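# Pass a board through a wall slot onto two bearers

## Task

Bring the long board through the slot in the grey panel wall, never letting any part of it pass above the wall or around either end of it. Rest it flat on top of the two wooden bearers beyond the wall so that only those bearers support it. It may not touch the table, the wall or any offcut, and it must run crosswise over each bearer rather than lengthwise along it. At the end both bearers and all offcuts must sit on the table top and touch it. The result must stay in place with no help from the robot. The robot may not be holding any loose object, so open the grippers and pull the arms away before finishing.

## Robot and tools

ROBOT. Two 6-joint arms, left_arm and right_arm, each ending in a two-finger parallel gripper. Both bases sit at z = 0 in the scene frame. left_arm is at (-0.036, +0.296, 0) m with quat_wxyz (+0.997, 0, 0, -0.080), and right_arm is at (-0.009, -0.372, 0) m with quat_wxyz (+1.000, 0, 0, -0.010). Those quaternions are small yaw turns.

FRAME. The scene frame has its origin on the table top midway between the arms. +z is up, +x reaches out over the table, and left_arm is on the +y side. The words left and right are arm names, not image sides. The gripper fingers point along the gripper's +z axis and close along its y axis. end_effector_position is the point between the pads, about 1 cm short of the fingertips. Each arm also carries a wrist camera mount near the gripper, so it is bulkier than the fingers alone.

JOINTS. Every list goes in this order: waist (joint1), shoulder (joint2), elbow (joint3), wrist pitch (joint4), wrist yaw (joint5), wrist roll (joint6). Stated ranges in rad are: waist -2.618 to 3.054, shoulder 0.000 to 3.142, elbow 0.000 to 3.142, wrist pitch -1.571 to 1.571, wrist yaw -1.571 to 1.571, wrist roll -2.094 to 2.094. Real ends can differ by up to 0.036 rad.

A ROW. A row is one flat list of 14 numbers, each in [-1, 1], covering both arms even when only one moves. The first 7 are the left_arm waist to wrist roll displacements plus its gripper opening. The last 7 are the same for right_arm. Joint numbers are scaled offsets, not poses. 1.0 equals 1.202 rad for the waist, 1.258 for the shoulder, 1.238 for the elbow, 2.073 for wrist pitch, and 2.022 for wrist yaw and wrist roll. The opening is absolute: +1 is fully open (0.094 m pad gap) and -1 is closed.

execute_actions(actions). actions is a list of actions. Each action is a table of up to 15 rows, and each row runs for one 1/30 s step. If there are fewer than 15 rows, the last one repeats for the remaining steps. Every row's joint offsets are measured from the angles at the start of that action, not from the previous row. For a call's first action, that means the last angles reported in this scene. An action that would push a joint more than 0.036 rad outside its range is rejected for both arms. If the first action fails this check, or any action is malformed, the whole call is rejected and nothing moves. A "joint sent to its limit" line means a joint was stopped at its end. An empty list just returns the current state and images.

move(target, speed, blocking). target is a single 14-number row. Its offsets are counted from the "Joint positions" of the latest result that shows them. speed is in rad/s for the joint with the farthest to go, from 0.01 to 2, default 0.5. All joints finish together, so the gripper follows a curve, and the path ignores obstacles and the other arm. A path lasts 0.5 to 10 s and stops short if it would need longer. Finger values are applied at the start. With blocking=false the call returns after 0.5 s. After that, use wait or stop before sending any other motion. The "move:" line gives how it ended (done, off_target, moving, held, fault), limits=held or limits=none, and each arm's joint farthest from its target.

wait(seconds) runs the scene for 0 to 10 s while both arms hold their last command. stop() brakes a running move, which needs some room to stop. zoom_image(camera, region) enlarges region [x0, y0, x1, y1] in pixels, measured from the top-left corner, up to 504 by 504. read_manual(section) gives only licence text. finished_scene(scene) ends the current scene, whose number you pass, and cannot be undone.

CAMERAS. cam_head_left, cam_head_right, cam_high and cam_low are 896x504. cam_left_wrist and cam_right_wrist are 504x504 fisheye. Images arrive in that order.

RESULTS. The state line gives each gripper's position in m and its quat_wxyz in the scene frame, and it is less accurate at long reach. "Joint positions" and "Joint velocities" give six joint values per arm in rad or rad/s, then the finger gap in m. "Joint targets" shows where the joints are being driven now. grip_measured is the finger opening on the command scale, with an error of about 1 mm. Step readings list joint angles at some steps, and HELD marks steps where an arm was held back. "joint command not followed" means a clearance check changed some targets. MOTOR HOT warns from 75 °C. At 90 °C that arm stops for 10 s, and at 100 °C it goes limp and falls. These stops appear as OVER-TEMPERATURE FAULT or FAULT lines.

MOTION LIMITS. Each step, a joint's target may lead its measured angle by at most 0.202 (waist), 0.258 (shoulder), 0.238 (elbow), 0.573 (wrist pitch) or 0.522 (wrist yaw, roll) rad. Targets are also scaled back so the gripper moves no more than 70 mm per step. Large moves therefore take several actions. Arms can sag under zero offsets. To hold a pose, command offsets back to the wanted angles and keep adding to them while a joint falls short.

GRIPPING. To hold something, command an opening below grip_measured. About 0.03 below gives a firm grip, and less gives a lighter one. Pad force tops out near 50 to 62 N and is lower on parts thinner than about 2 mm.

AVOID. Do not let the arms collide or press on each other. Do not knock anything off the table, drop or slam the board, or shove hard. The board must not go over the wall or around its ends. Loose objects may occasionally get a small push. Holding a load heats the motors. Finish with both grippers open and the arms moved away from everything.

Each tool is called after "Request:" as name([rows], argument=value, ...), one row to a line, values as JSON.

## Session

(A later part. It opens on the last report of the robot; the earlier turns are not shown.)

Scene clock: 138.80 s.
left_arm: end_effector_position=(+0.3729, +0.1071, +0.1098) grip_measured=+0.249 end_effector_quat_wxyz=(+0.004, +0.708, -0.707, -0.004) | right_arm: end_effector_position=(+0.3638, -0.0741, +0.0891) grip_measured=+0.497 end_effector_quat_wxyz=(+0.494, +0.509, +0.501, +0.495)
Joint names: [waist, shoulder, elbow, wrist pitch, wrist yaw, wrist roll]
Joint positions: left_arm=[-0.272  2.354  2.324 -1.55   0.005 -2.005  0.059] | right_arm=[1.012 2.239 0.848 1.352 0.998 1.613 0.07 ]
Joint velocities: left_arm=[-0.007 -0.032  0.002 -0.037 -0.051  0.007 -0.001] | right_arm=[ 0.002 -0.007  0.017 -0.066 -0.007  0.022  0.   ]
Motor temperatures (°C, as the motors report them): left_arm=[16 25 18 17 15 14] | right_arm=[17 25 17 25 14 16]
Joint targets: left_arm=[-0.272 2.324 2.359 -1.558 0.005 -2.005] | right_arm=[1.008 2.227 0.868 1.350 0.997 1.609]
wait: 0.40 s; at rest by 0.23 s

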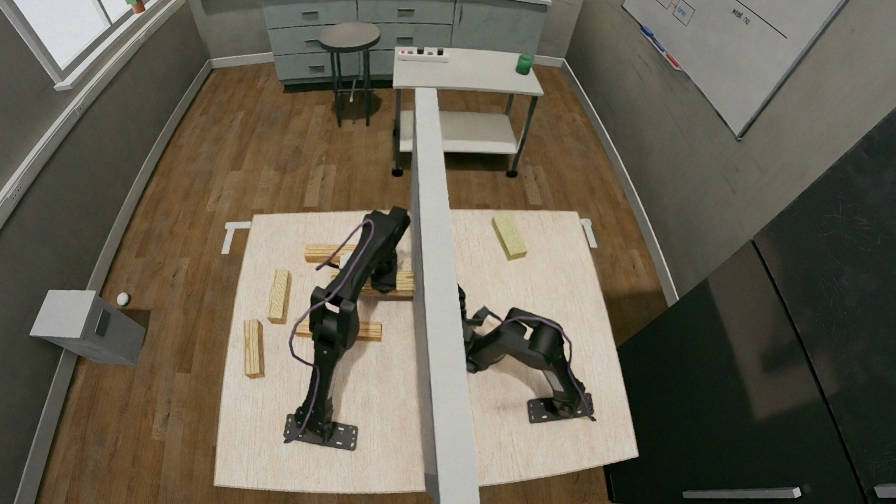

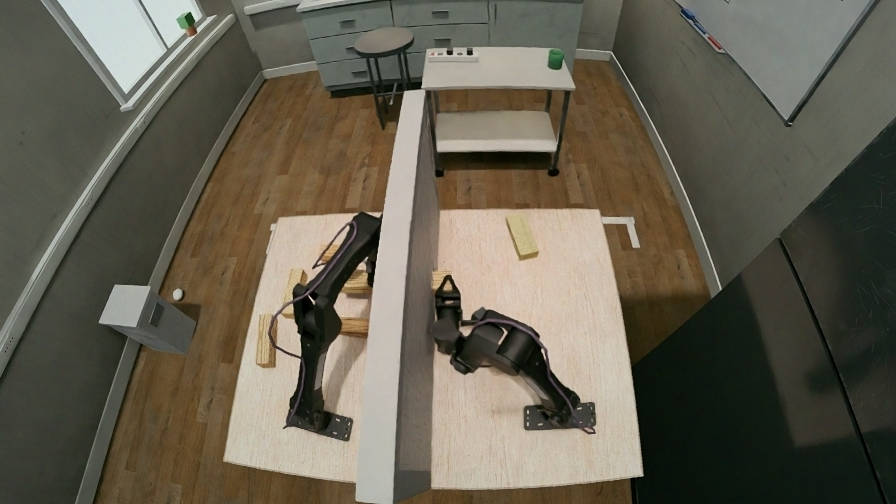

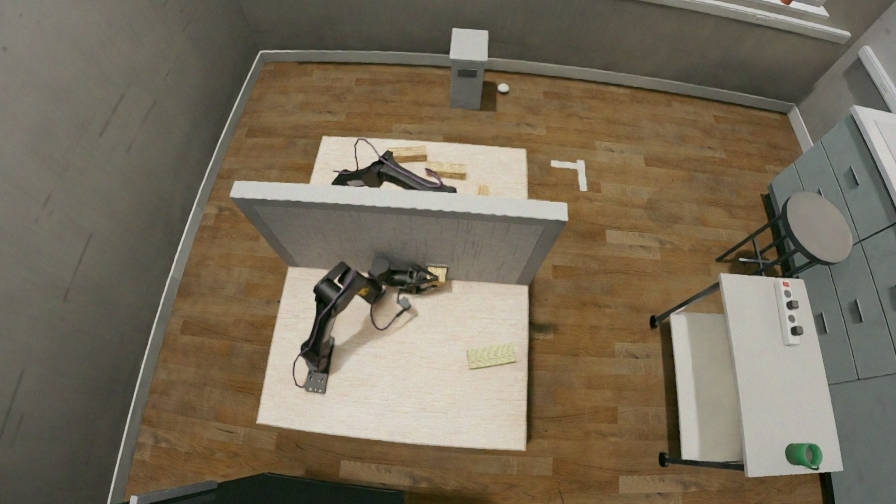

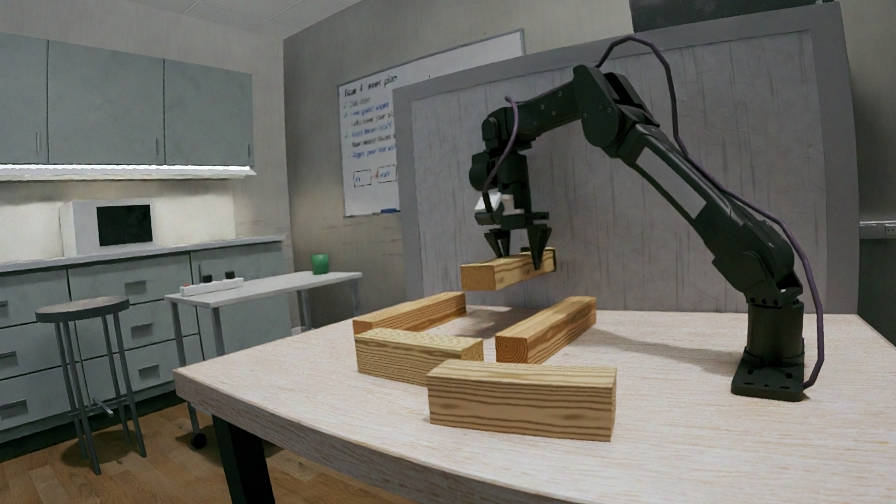

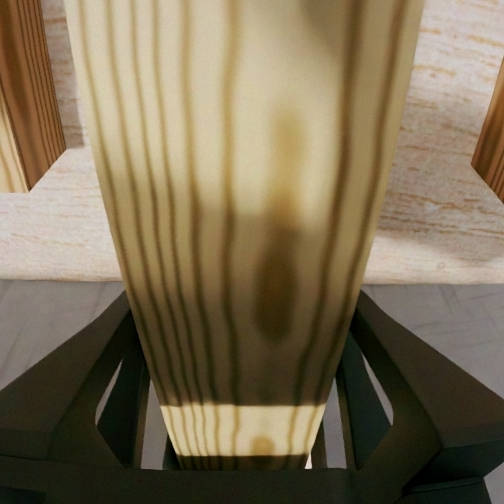

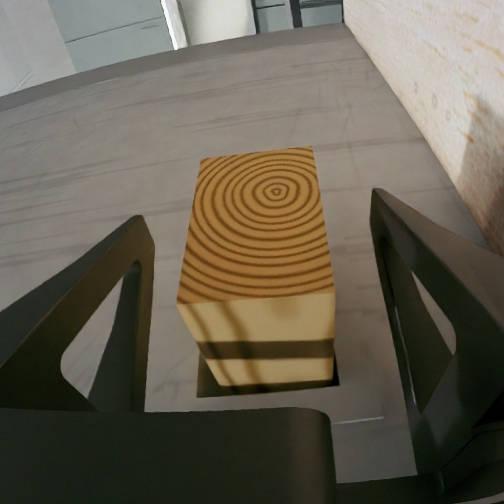

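Request:
execute_actions([
  [[0.00755,-0.031,0.012,0.00233,-0.003,0.00353,0.19,-0.00333,-0.00954,0.01616,-0.00096,-0.0005,-0.00198,0.5],[0.01016,-0.0402,-0.00404,0.00351,-0.006,0.00518,0.19,-0.00333,-0.00954,0.01616,-0.00096,-0.0005,-0.00198,0.5],[0.01431,-0.04369,-0.00576,0.00539,-0.008,0.00781,0.19,-0.00333,-0.00954,0.01616,-0.00096,-0.0005,-0.00198,0.5],[0.01972,-0.04884,-0.01083,0.00784,-0.009,0.01123,0.19,-0.00333,-0.00954,0.01616,-0.00096,-0.0005,-0.00198,0.5],[0.02602,-0.05344,-0.01887,0.01069,-0.0095,0.01521,0.19,-0.00333,-0.00954,0.01616,-0.00096,-0.0005,-0.00198,0.5],[0.03278,-0.05945,-0.02936,0.01375,-0.01,0.01949,0.19,-0.00333,-0.00954,0.01616,-0.00096,-0.0005,-0.00198,0.5],[0.03954,-0.06644,-0.04158,0.01681,-0.0105,0.02377,0.19,-0.00333,-0.00954,0.01616,-0.00096,-0.0005,-0.00198,0.5],[0.04584,-0.07394,-0.05469,0.01966,-0.0105,0.02775,0.19,-0.00333,-0.00954,0.01616,-0.00096,-0.0005,-0.00198,0.5],[0.05125,-0.08143,-0.06779,0.02211,-0.0105,0.03117,0.19,-0.00333,-0.00954,0.01616,-0.00096,-0.0005,-0.00198,0.5],[0.0554,-0.08842,-0.08001,0.02399,-0.0105,0.0338,0.19,-0.00333,-0.00954,0.01616,-0.00096,-0.0005,-0.00198,0.5],[0.05801,-0.09443,-0.0905,0.02517,-0.0105,0.03545,0.19,-0.00333,-0.00954,0.01616,-0.00096,-0.0005,-0.00198,0.5],[0.0589,-0.09903,-0.09854,0.02557,-0.0105,0.03601,0.19,-0.00333,-0.00954,0.01616,-0.00096,-0.0005,-0.00198,0.5],[0.0589,-0.10192,-0.10361,0.02557,-0.0105,0.03601,0.19,-0.00333,-0.00954,0.01616,-0.00096,-0.0005,-0.00198,0.5],[0.0589,-0.10291,-0.10533,0.02557,-0.0105,0.03601,0.19,-0.00333,-0.00954,0.01616,-0.00096,-0.0005,-0.00198,0.5],[0.0589,-0.10291,-0.10533,0.02557,-0.0105,0.03601,0.19,-0.00333,-0.00954,0.01616,-0.00096,-0.0005,-0.00198,0.5]],
])

Request:
wait(seconds=0.5)

Scene clock: 141.53 s.
left_arm: end_effector_position=(+0.3752, +0.1448, +0.1162) grip_measured=+0.249 end_effector_quat_wxyz=(-0.003, +0.714, -0.700, -0.002) | right_arm: end_effector_position=(+0.3638, -0.0741, +0.0891) grip_measured=+0.497 end_effector_quat_wxyz=(+0.494, +0.509, +0.501, +0.495)
Joint names: [waist, shoulder, elbow, wrist pitch, wrist yaw, wrist roll]
Joint positions: left_arm=[-0.197  2.271  2.207 -1.507 -0.008 -1.947  0.059] | right_arm=[1.012 2.239 0.848 1.352 0.998 1.613 0.07 ]
Joint velocities: left_arm=[ 0.076 -0.061 -0.1   -0.051 -0.051  0.037 -0.001] | right_arm=[ 0.002 -0.012 -0.007 -0.022 -0.022 -0.051 -0.   ]
Motor temperatures (°C, as the motors report them): left_arm=[16 25 18 17 15 14] | right_arm=[17 25 16 25 14 16]
Joint targets: left_arm=[-0.201 2.225 2.194 -1.497 -0.016 -1.932] | right_arm=[1.008 2.227 0.868 1.350 0.996 1.608]
Step readings (joint positions):
0: left_arm=[-0.272 2.354 2.324 -1.550 0.005 -2.005] | right_arm=[1.012 2.239 0.848 1.352 0.998 1.613]
1: left_arm=[-0.272 2.354 2.324 -1.550 0.005 -2.005] | right_arm=[1.012 2.239 0.848 1.352 0.998 1.613]
2: left_arm=[-0.272 2.354 2.324 -1.549 0.005 -2.004] | right_arm=[1.012 2.239 0.848 1.352 0.998 1.613]
4: left_arm=[-0.269 2.352 2.324 -1.546 0.005 -1.999] | right_arm=[1.012 2.239 0.848 1.352 0.998 1.613]
8: left_arm=[-0.250 2.325 2.288 -1.522 0.004 -1.979] | right_arm=[1.012 2.239 0.848 1.352 0.998 1.613]
15: Joint positions above

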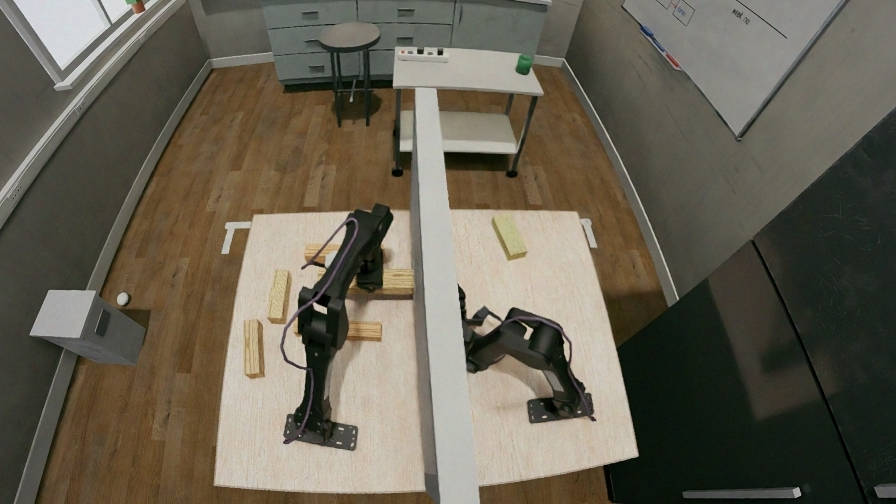

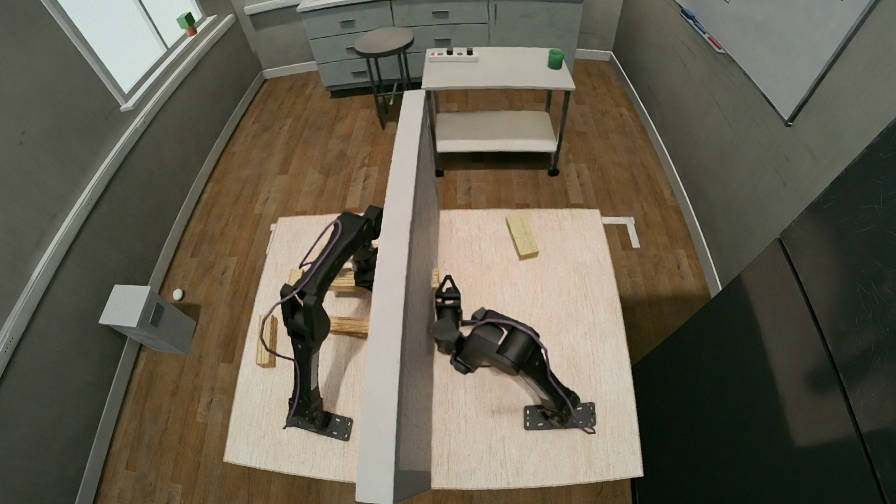

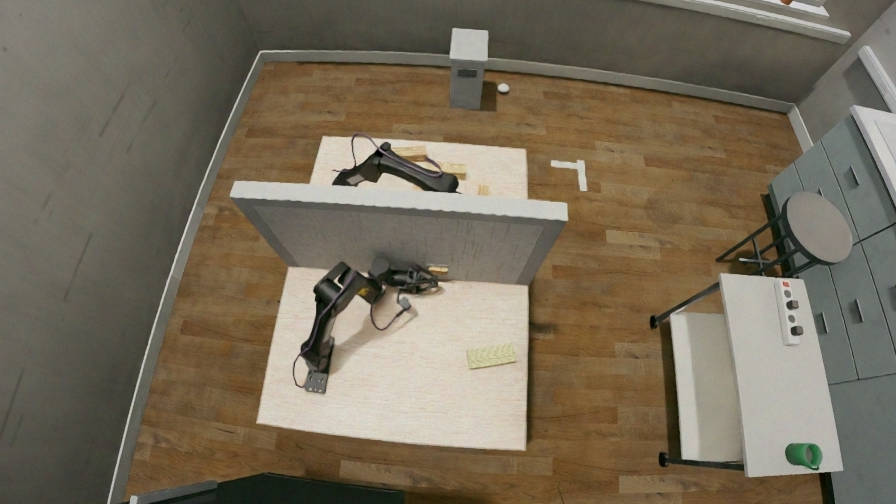

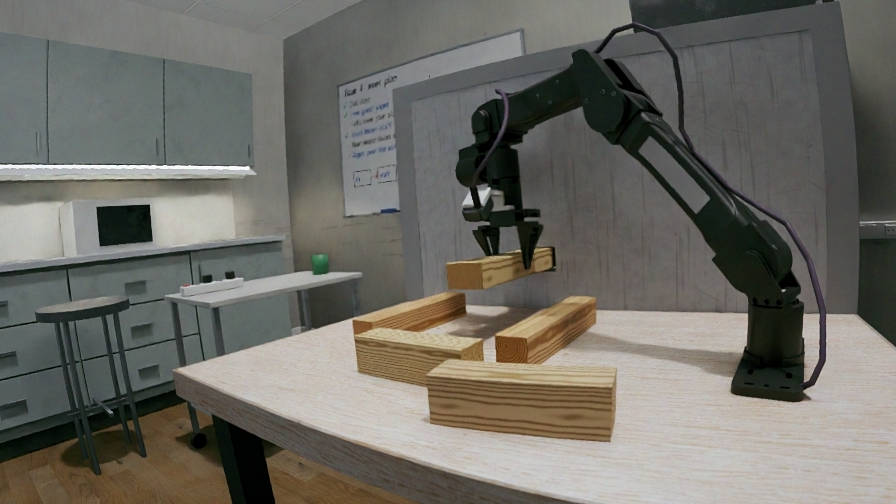

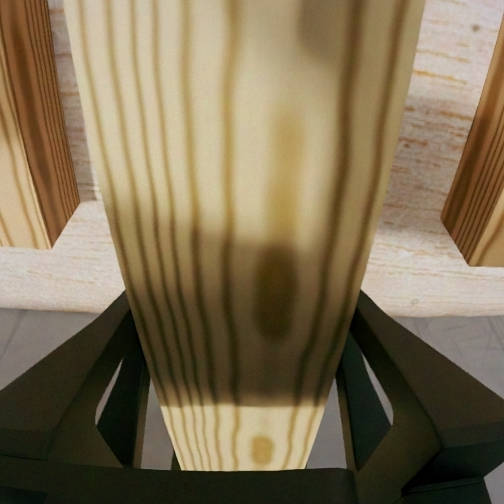

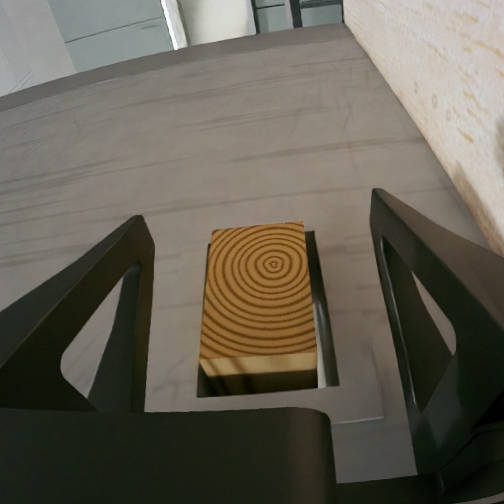

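Scene clock: 142.03 s.
left_arm: end_effector_position=(+0.3765, +0.1453, +0.1157) grip_measured=+0.249 end_effector_quat_wxyz=(-0.006, +0.711, -0.704, +0.000) | right_arm: end_effector_position=(+0.3638, -0.0741, +0.0891) grip_measured=+0.497 end_effector_quat_wxyz=(+0.494, +0.509, +0.501, +0.495)
Joint names: [waist, shoulder, elbow, wrist pitch, wrist yaw, wrist roll]
Joint positions: left_arm=[-0.196  2.269  2.202 -1.499 -0.01  -1.937  0.059] | right_arm=[1.012 2.239 0.848 1.352 0.998 1.613 0.07 ]
Joint velocities: left_arm=[-0.022  0.012  0.017 -0.007 -0.022 -0.11   0.001] | right_arm=[ 0.017  0.002 -0.002  0.037  0.037  0.022 -0.   ]
Motor temperatures (°C, as the motors report them): left_arm=[16 25 18 17 15 14] | right_arm=[17 25 16 25 14 16]
Joint targets: left_arm=[-0.201 2.225 2.194 -1.497 -0.016 -1.932] | right_arm=[1.008 2.227 0.868 1.350 0.996 1.608]
wait: 0.50 s; at rest by 0.43 s

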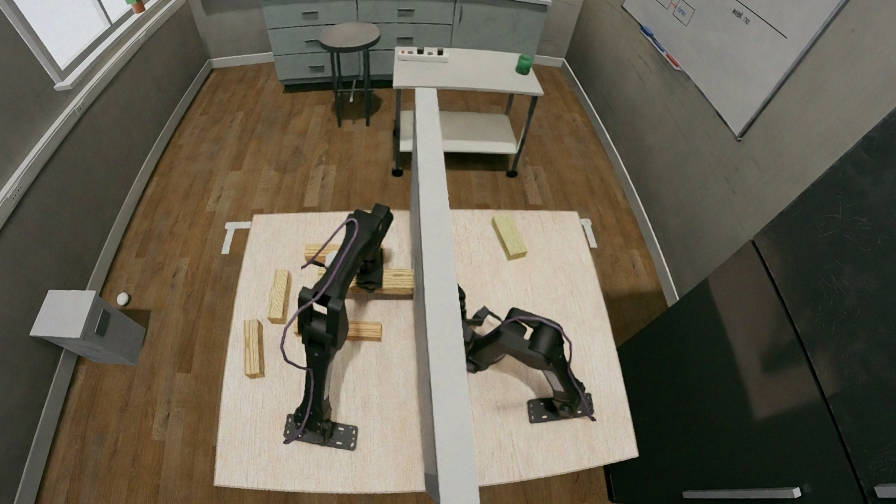

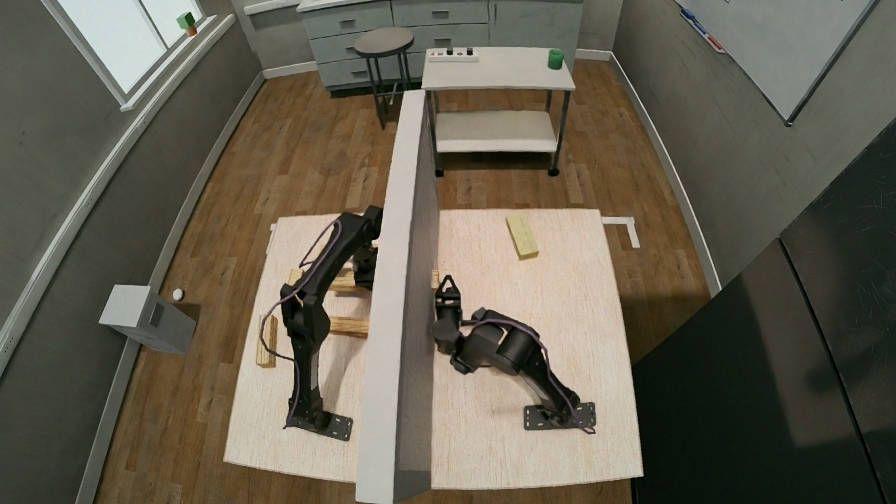

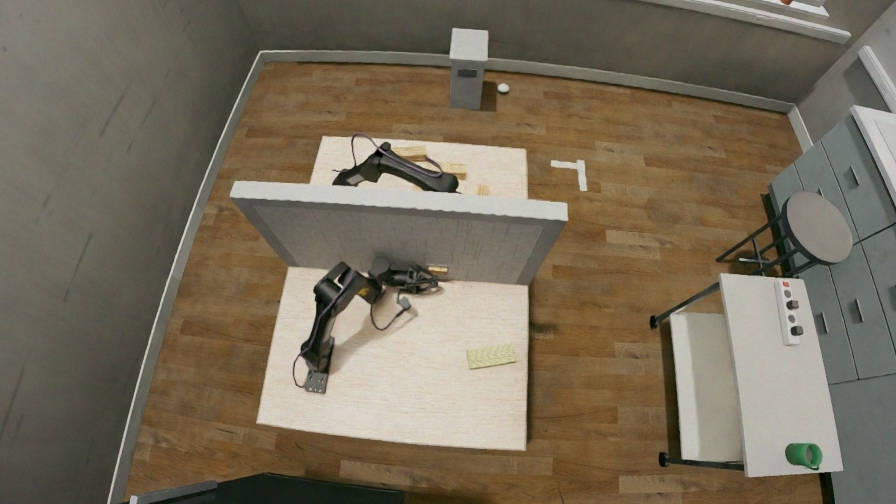

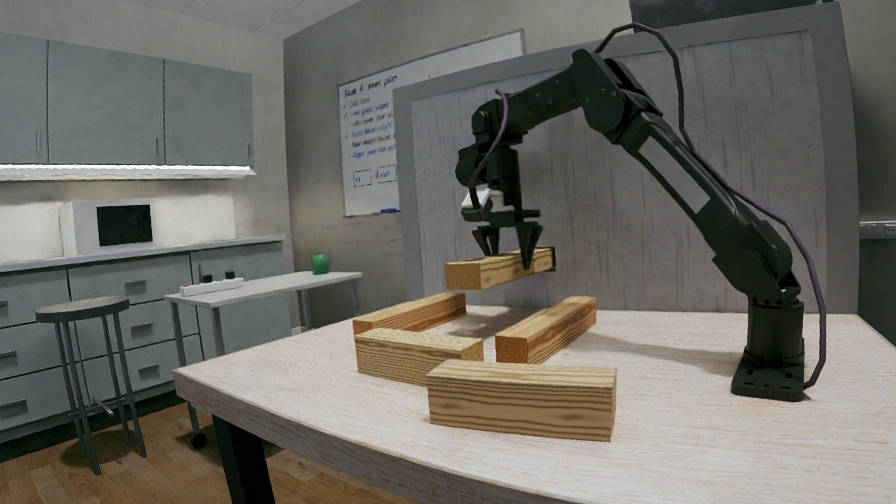

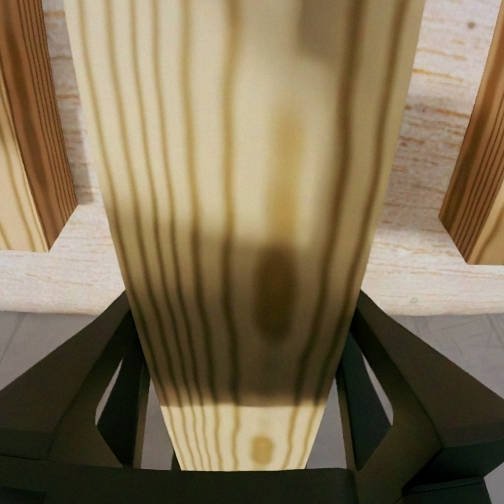

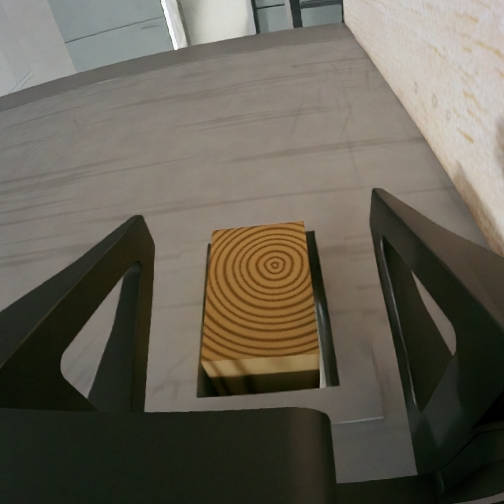

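Request:
zoom_image(camera="cam_right_wrist", region=[160, 200, 380, 420])

Region (160, 200, 380, 420) of cam_right_wrist's 504x504 image, scaled by 2.291, with more detail than that image has.

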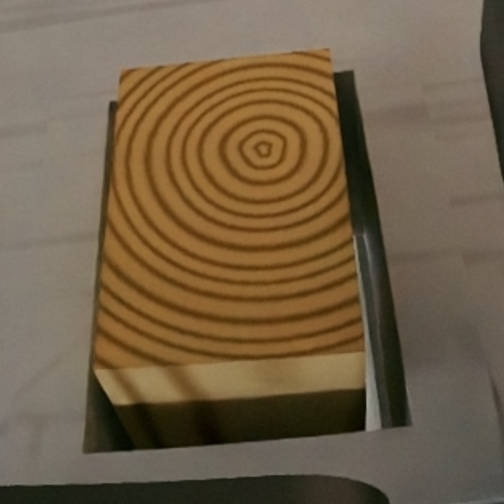

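Request:
execute_actions([
  [[0.00793,-0.03498,-0.00646,0.00096,-0.002,0.00339,0.19,-0.00333,-0.00954,0.01616,-0.00096,-0.0005,-0.00198,0.5],[0.01168,-0.03498,-0.00646,0.00122,-0.001,0.00611,0.19,-0.00333,-0.00954,0.01616,-0.00096,-0.0005,-0.00198,0.5],[0.01762,-0.03566,-0.00765,0.00199,-0.0005,0.01043,0.19,-0.00333,-0.00954,0.01616,-0.00096,-0.0005,-0.00198,0.5],[0.02538,-0.03765,-0.01115,0.0032,-0.0005,0.01606,0.19,-0.00333,-0.00954,0.01616,-0.00096,-0.0005,-0.00198,0.5],[0.03441,-0.04082,-0.01671,0.00479,-0.0005,0.02262,0.19,-0.00333,-0.00954,0.01616,-0.00096,-0.0005,-0.00198,0.5],[0.0441,-0.04495,-0.02397,0.00664,-0.0005,0.02965,0.19,-0.00333,-0.00954,0.01616,-0.00096,-0.0005,-0.00198,0.5],[0.05378,-0.04975,-0.03241,0.00862,-0.0005,0.03668,0.19,-0.00333,-0.00954,0.01616,-0.00096,-0.0005,-0.00198,0.5],[0.06281,-0.05491,-0.04148,0.0106,-0.0005,0.04324,0.19,-0.00333,-0.00954,0.01616,-0.00096,-0.0005,-0.00198,0.5],[0.07057,-0.06007,-0.05054,0.01245,-0.0005,0.04887,0.19,-0.00333,-0.00954,0.01616,-0.00096,-0.0005,-0.00198,0.5],[0.07651,-0.06488,-0.05898,0.01404,-0.0005,0.05319,0.19,-0.00333,-0.00954,0.01616,-0.00096,-0.0005,-0.00198,0.5],[0.08026,-0.069,-0.06624,0.01525,-0.0005,0.05591,0.19,-0.00333,-0.00954,0.01616,-0.00096,-0.0005,-0.00198,0.5],[0.08153,-0.07217,-0.0718,0.01602,-0.0005,0.05683,0.19,-0.00333,-0.00954,0.01616,-0.00096,-0.0005,-0.00198,0.5],[0.08153,-0.07416,-0.0753,0.01628,-0.0005,0.05683,0.19,-0.00333,-0.00954,0.01616,-0.00096,-0.0005,-0.00198,0.5],[0.08153,-0.07484,-0.07649,0.01628,-0.0005,0.05683,0.19,-0.00333,-0.00954,0.01616,-0.00096,-0.0005,-0.00198,0.5],[0.08153,-0.07484,-0.07649,0.01628,-0.0005,0.05683,0.19,-0.00333,-0.00954,0.01616,-0.00096,-0.0005,-0.00198,0.5]],
])

Request:
wait(seconds=0.5)

Scene clock: 144.93 s.
left_arm: end_effector_position=(+0.3791, +0.1929, +0.1135) grip_measured=+0.249 end_effector_quat_wxyz=(-0.002, +0.715, -0.699, -0.006) | right_arm: end_effector_position=(+0.3638, -0.0741, +0.0891) grip_measured=+0.497 end_effector_quat_wxyz=(+0.494, +0.509, +0.501, +0.495)
Joint names: [waist, shoulder, elbow, wrist pitch, wrist yaw, wrist roll]
Joint positions: left_arm=[-0.089  2.224  2.117 -1.473 -0.009 -1.842  0.059] | right_arm=[1.012 2.239 0.848 1.352 0.998 1.613 0.07 ]
Joint velocities: left_arm=[ 0.076 -0.071 -0.061  0.037 -0.081  0.11   0.   ] | right_arm=[-0.007 -0.007  0.002 -0.051 -0.066 -0.022 -0.   ]
Motor temperatures (°C, as the motors report them): left_arm=[16 26 18 17 15 14] | right_arm=[17 25 16 25 14 16]
Joint targets: left_arm=[-0.098 2.175 2.107 -1.465 -0.011 -1.822] | right_arm=[1.008 2.227 0.868 1.350 0.996 1.609]
Step readings (joint positions):
0: left_arm=[-0.196 2.269 2.202 -1.499 -0.010 -1.937] | right_arm=[1.012 2.239 0.848 1.352 0.998 1.613]
1: left_arm=[-0.196 2.269 2.202 -1.499 -0.010 -1.937] | right_arm=[1.012 2.239 0.848 1.352 0.998 1.613]
2: left_arm=[-0.195 2.269 2.202 -1.498 -0.010 -1.936] | right_arm=[1.012 2.239 0.848 1.352 0.998 1.613]
4: left_arm=[-0.192 2.269 2.202 -1.498 -0.010 -1.929] | right_arm=[1.012 2.239 0.848 1.352 0.998 1.613]
8: left_arm=[-0.162 2.257 2.175 -1.483 -0.007 -1.896] | right_arm=[1.012 2.239 0.848 1.352 0.998 1.613]
15: Joint positions above

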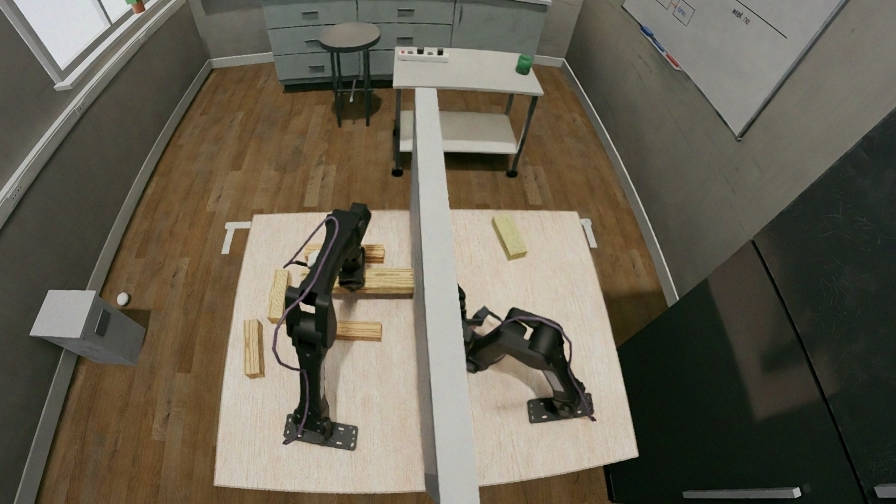

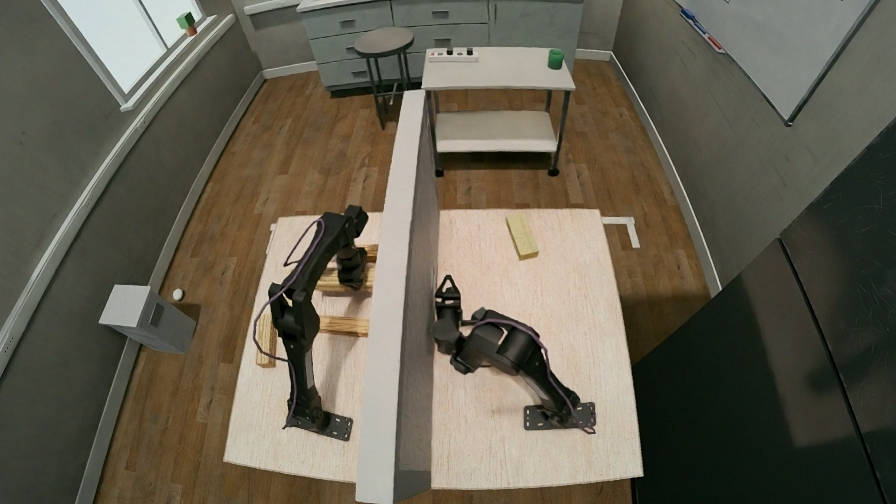

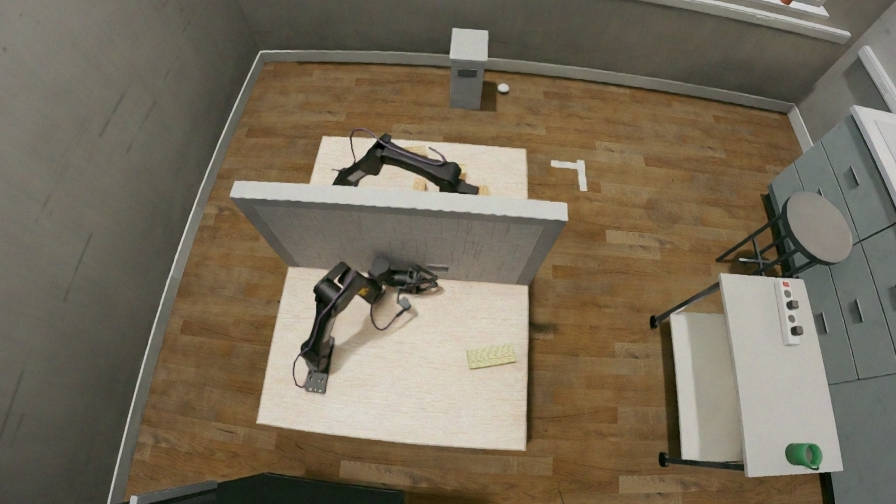

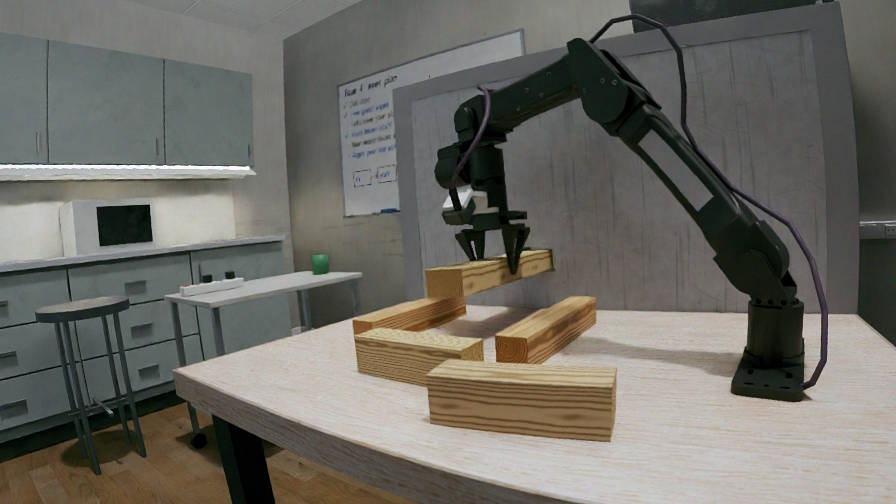

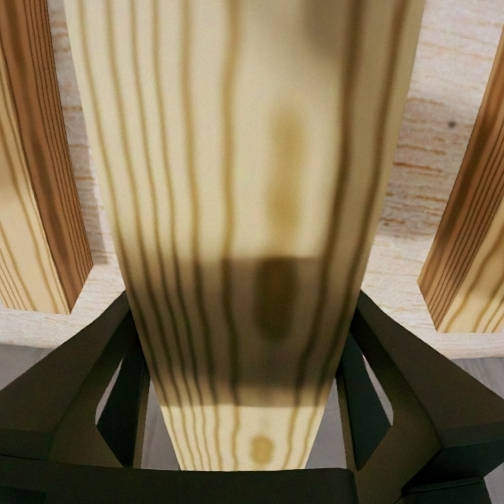

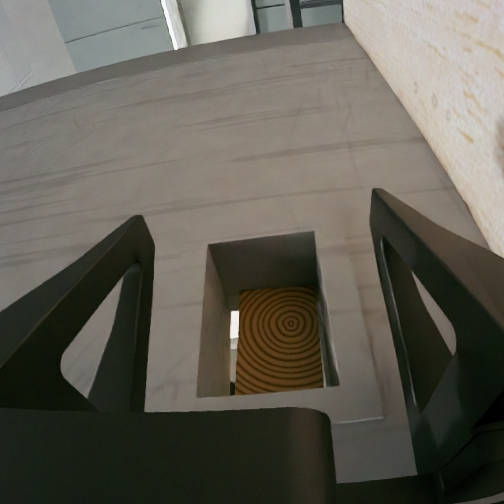

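Scene clock: 145.43 s.
left_arm: end_effector_position=(+0.3805, +0.1917, +0.1146) grip_measured=+0.249 end_effector_quat_wxyz=(-0.005, +0.709, -0.705, -0.003) | right_arm: end_effector_position=(+0.3638, -0.0741, +0.0891) grip_measured=+0.497 end_effector_quat_wxyz=(+0.494, +0.509, +0.501, +0.495)
Joint names: [waist, shoulder, elbow, wrist pitch, wrist yaw, wrist roll]
Joint positions: left_arm=[-0.091  2.22   2.116 -1.466 -0.011 -1.828  0.059] | right_arm=[1.012 2.239 0.848 1.352 0.998 1.613 0.07 ]
Joint velocities: left_arm=[-0.017  0.012 -0.007  0.037 -0.066 -0.066  0.001] | right_arm=[-0.007 -0.002  0.007 -0.037 -0.037 -0.007  0.001]
Motor temperatures (°C, as the motors report them): left_arm=[16 26 18 17 15 14] | right_arm=[17 25 16 25 14 16]
Joint targets: left_arm=[-0.098 2.175 2.107 -1.465 -0.011 -1.822] | right_arm=[1.008 2.227 0.868 1.350 0.996 1.609]
wait: 0.50 s; at rest by 0.47 s

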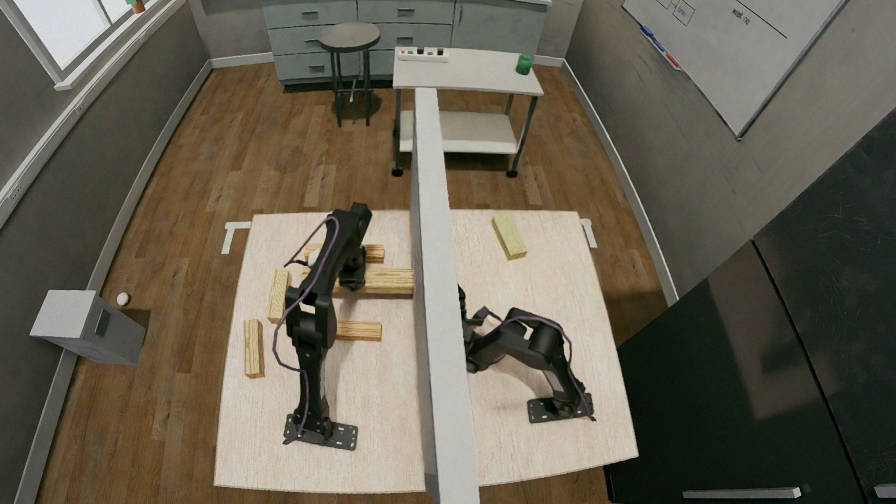

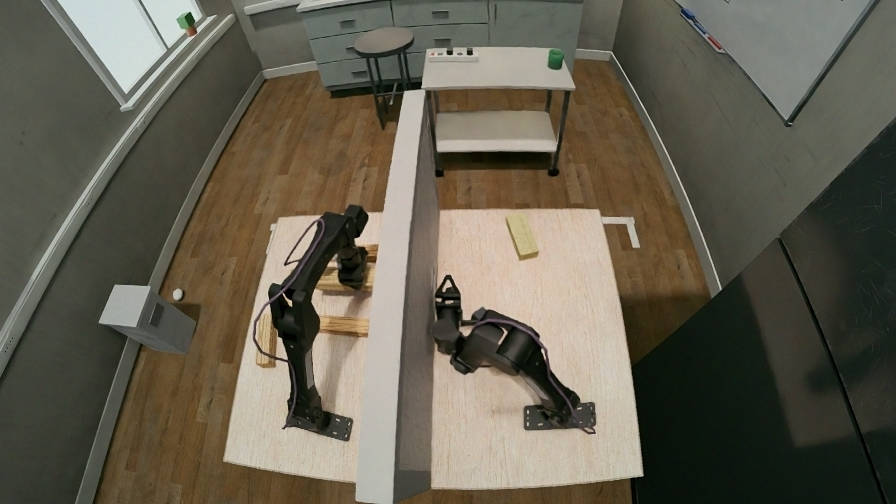

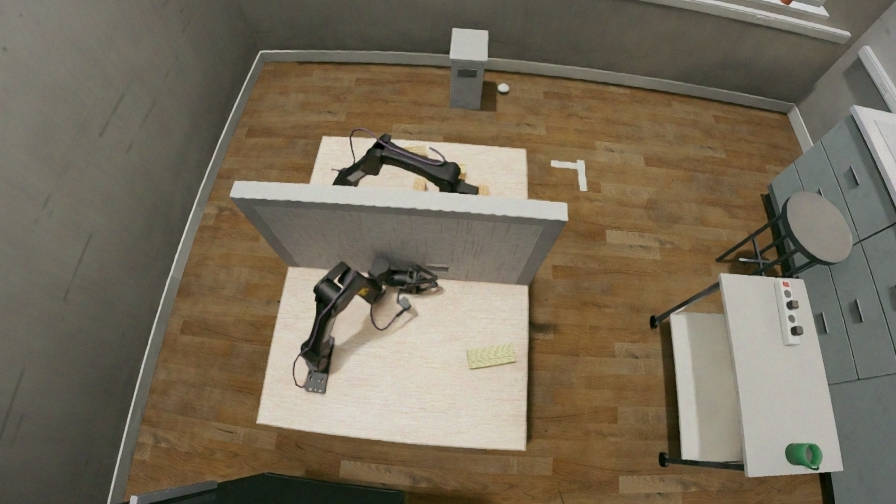

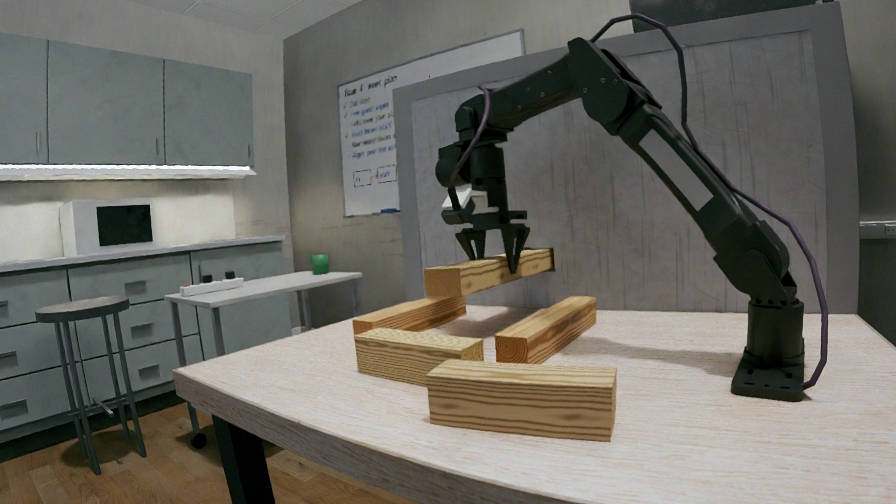

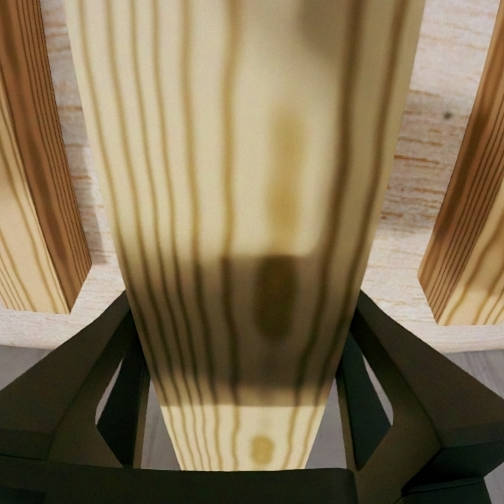

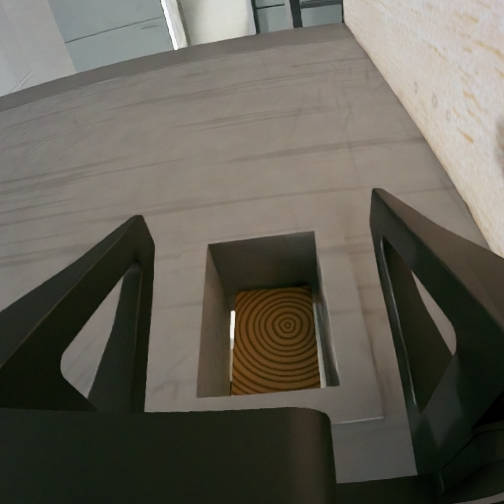

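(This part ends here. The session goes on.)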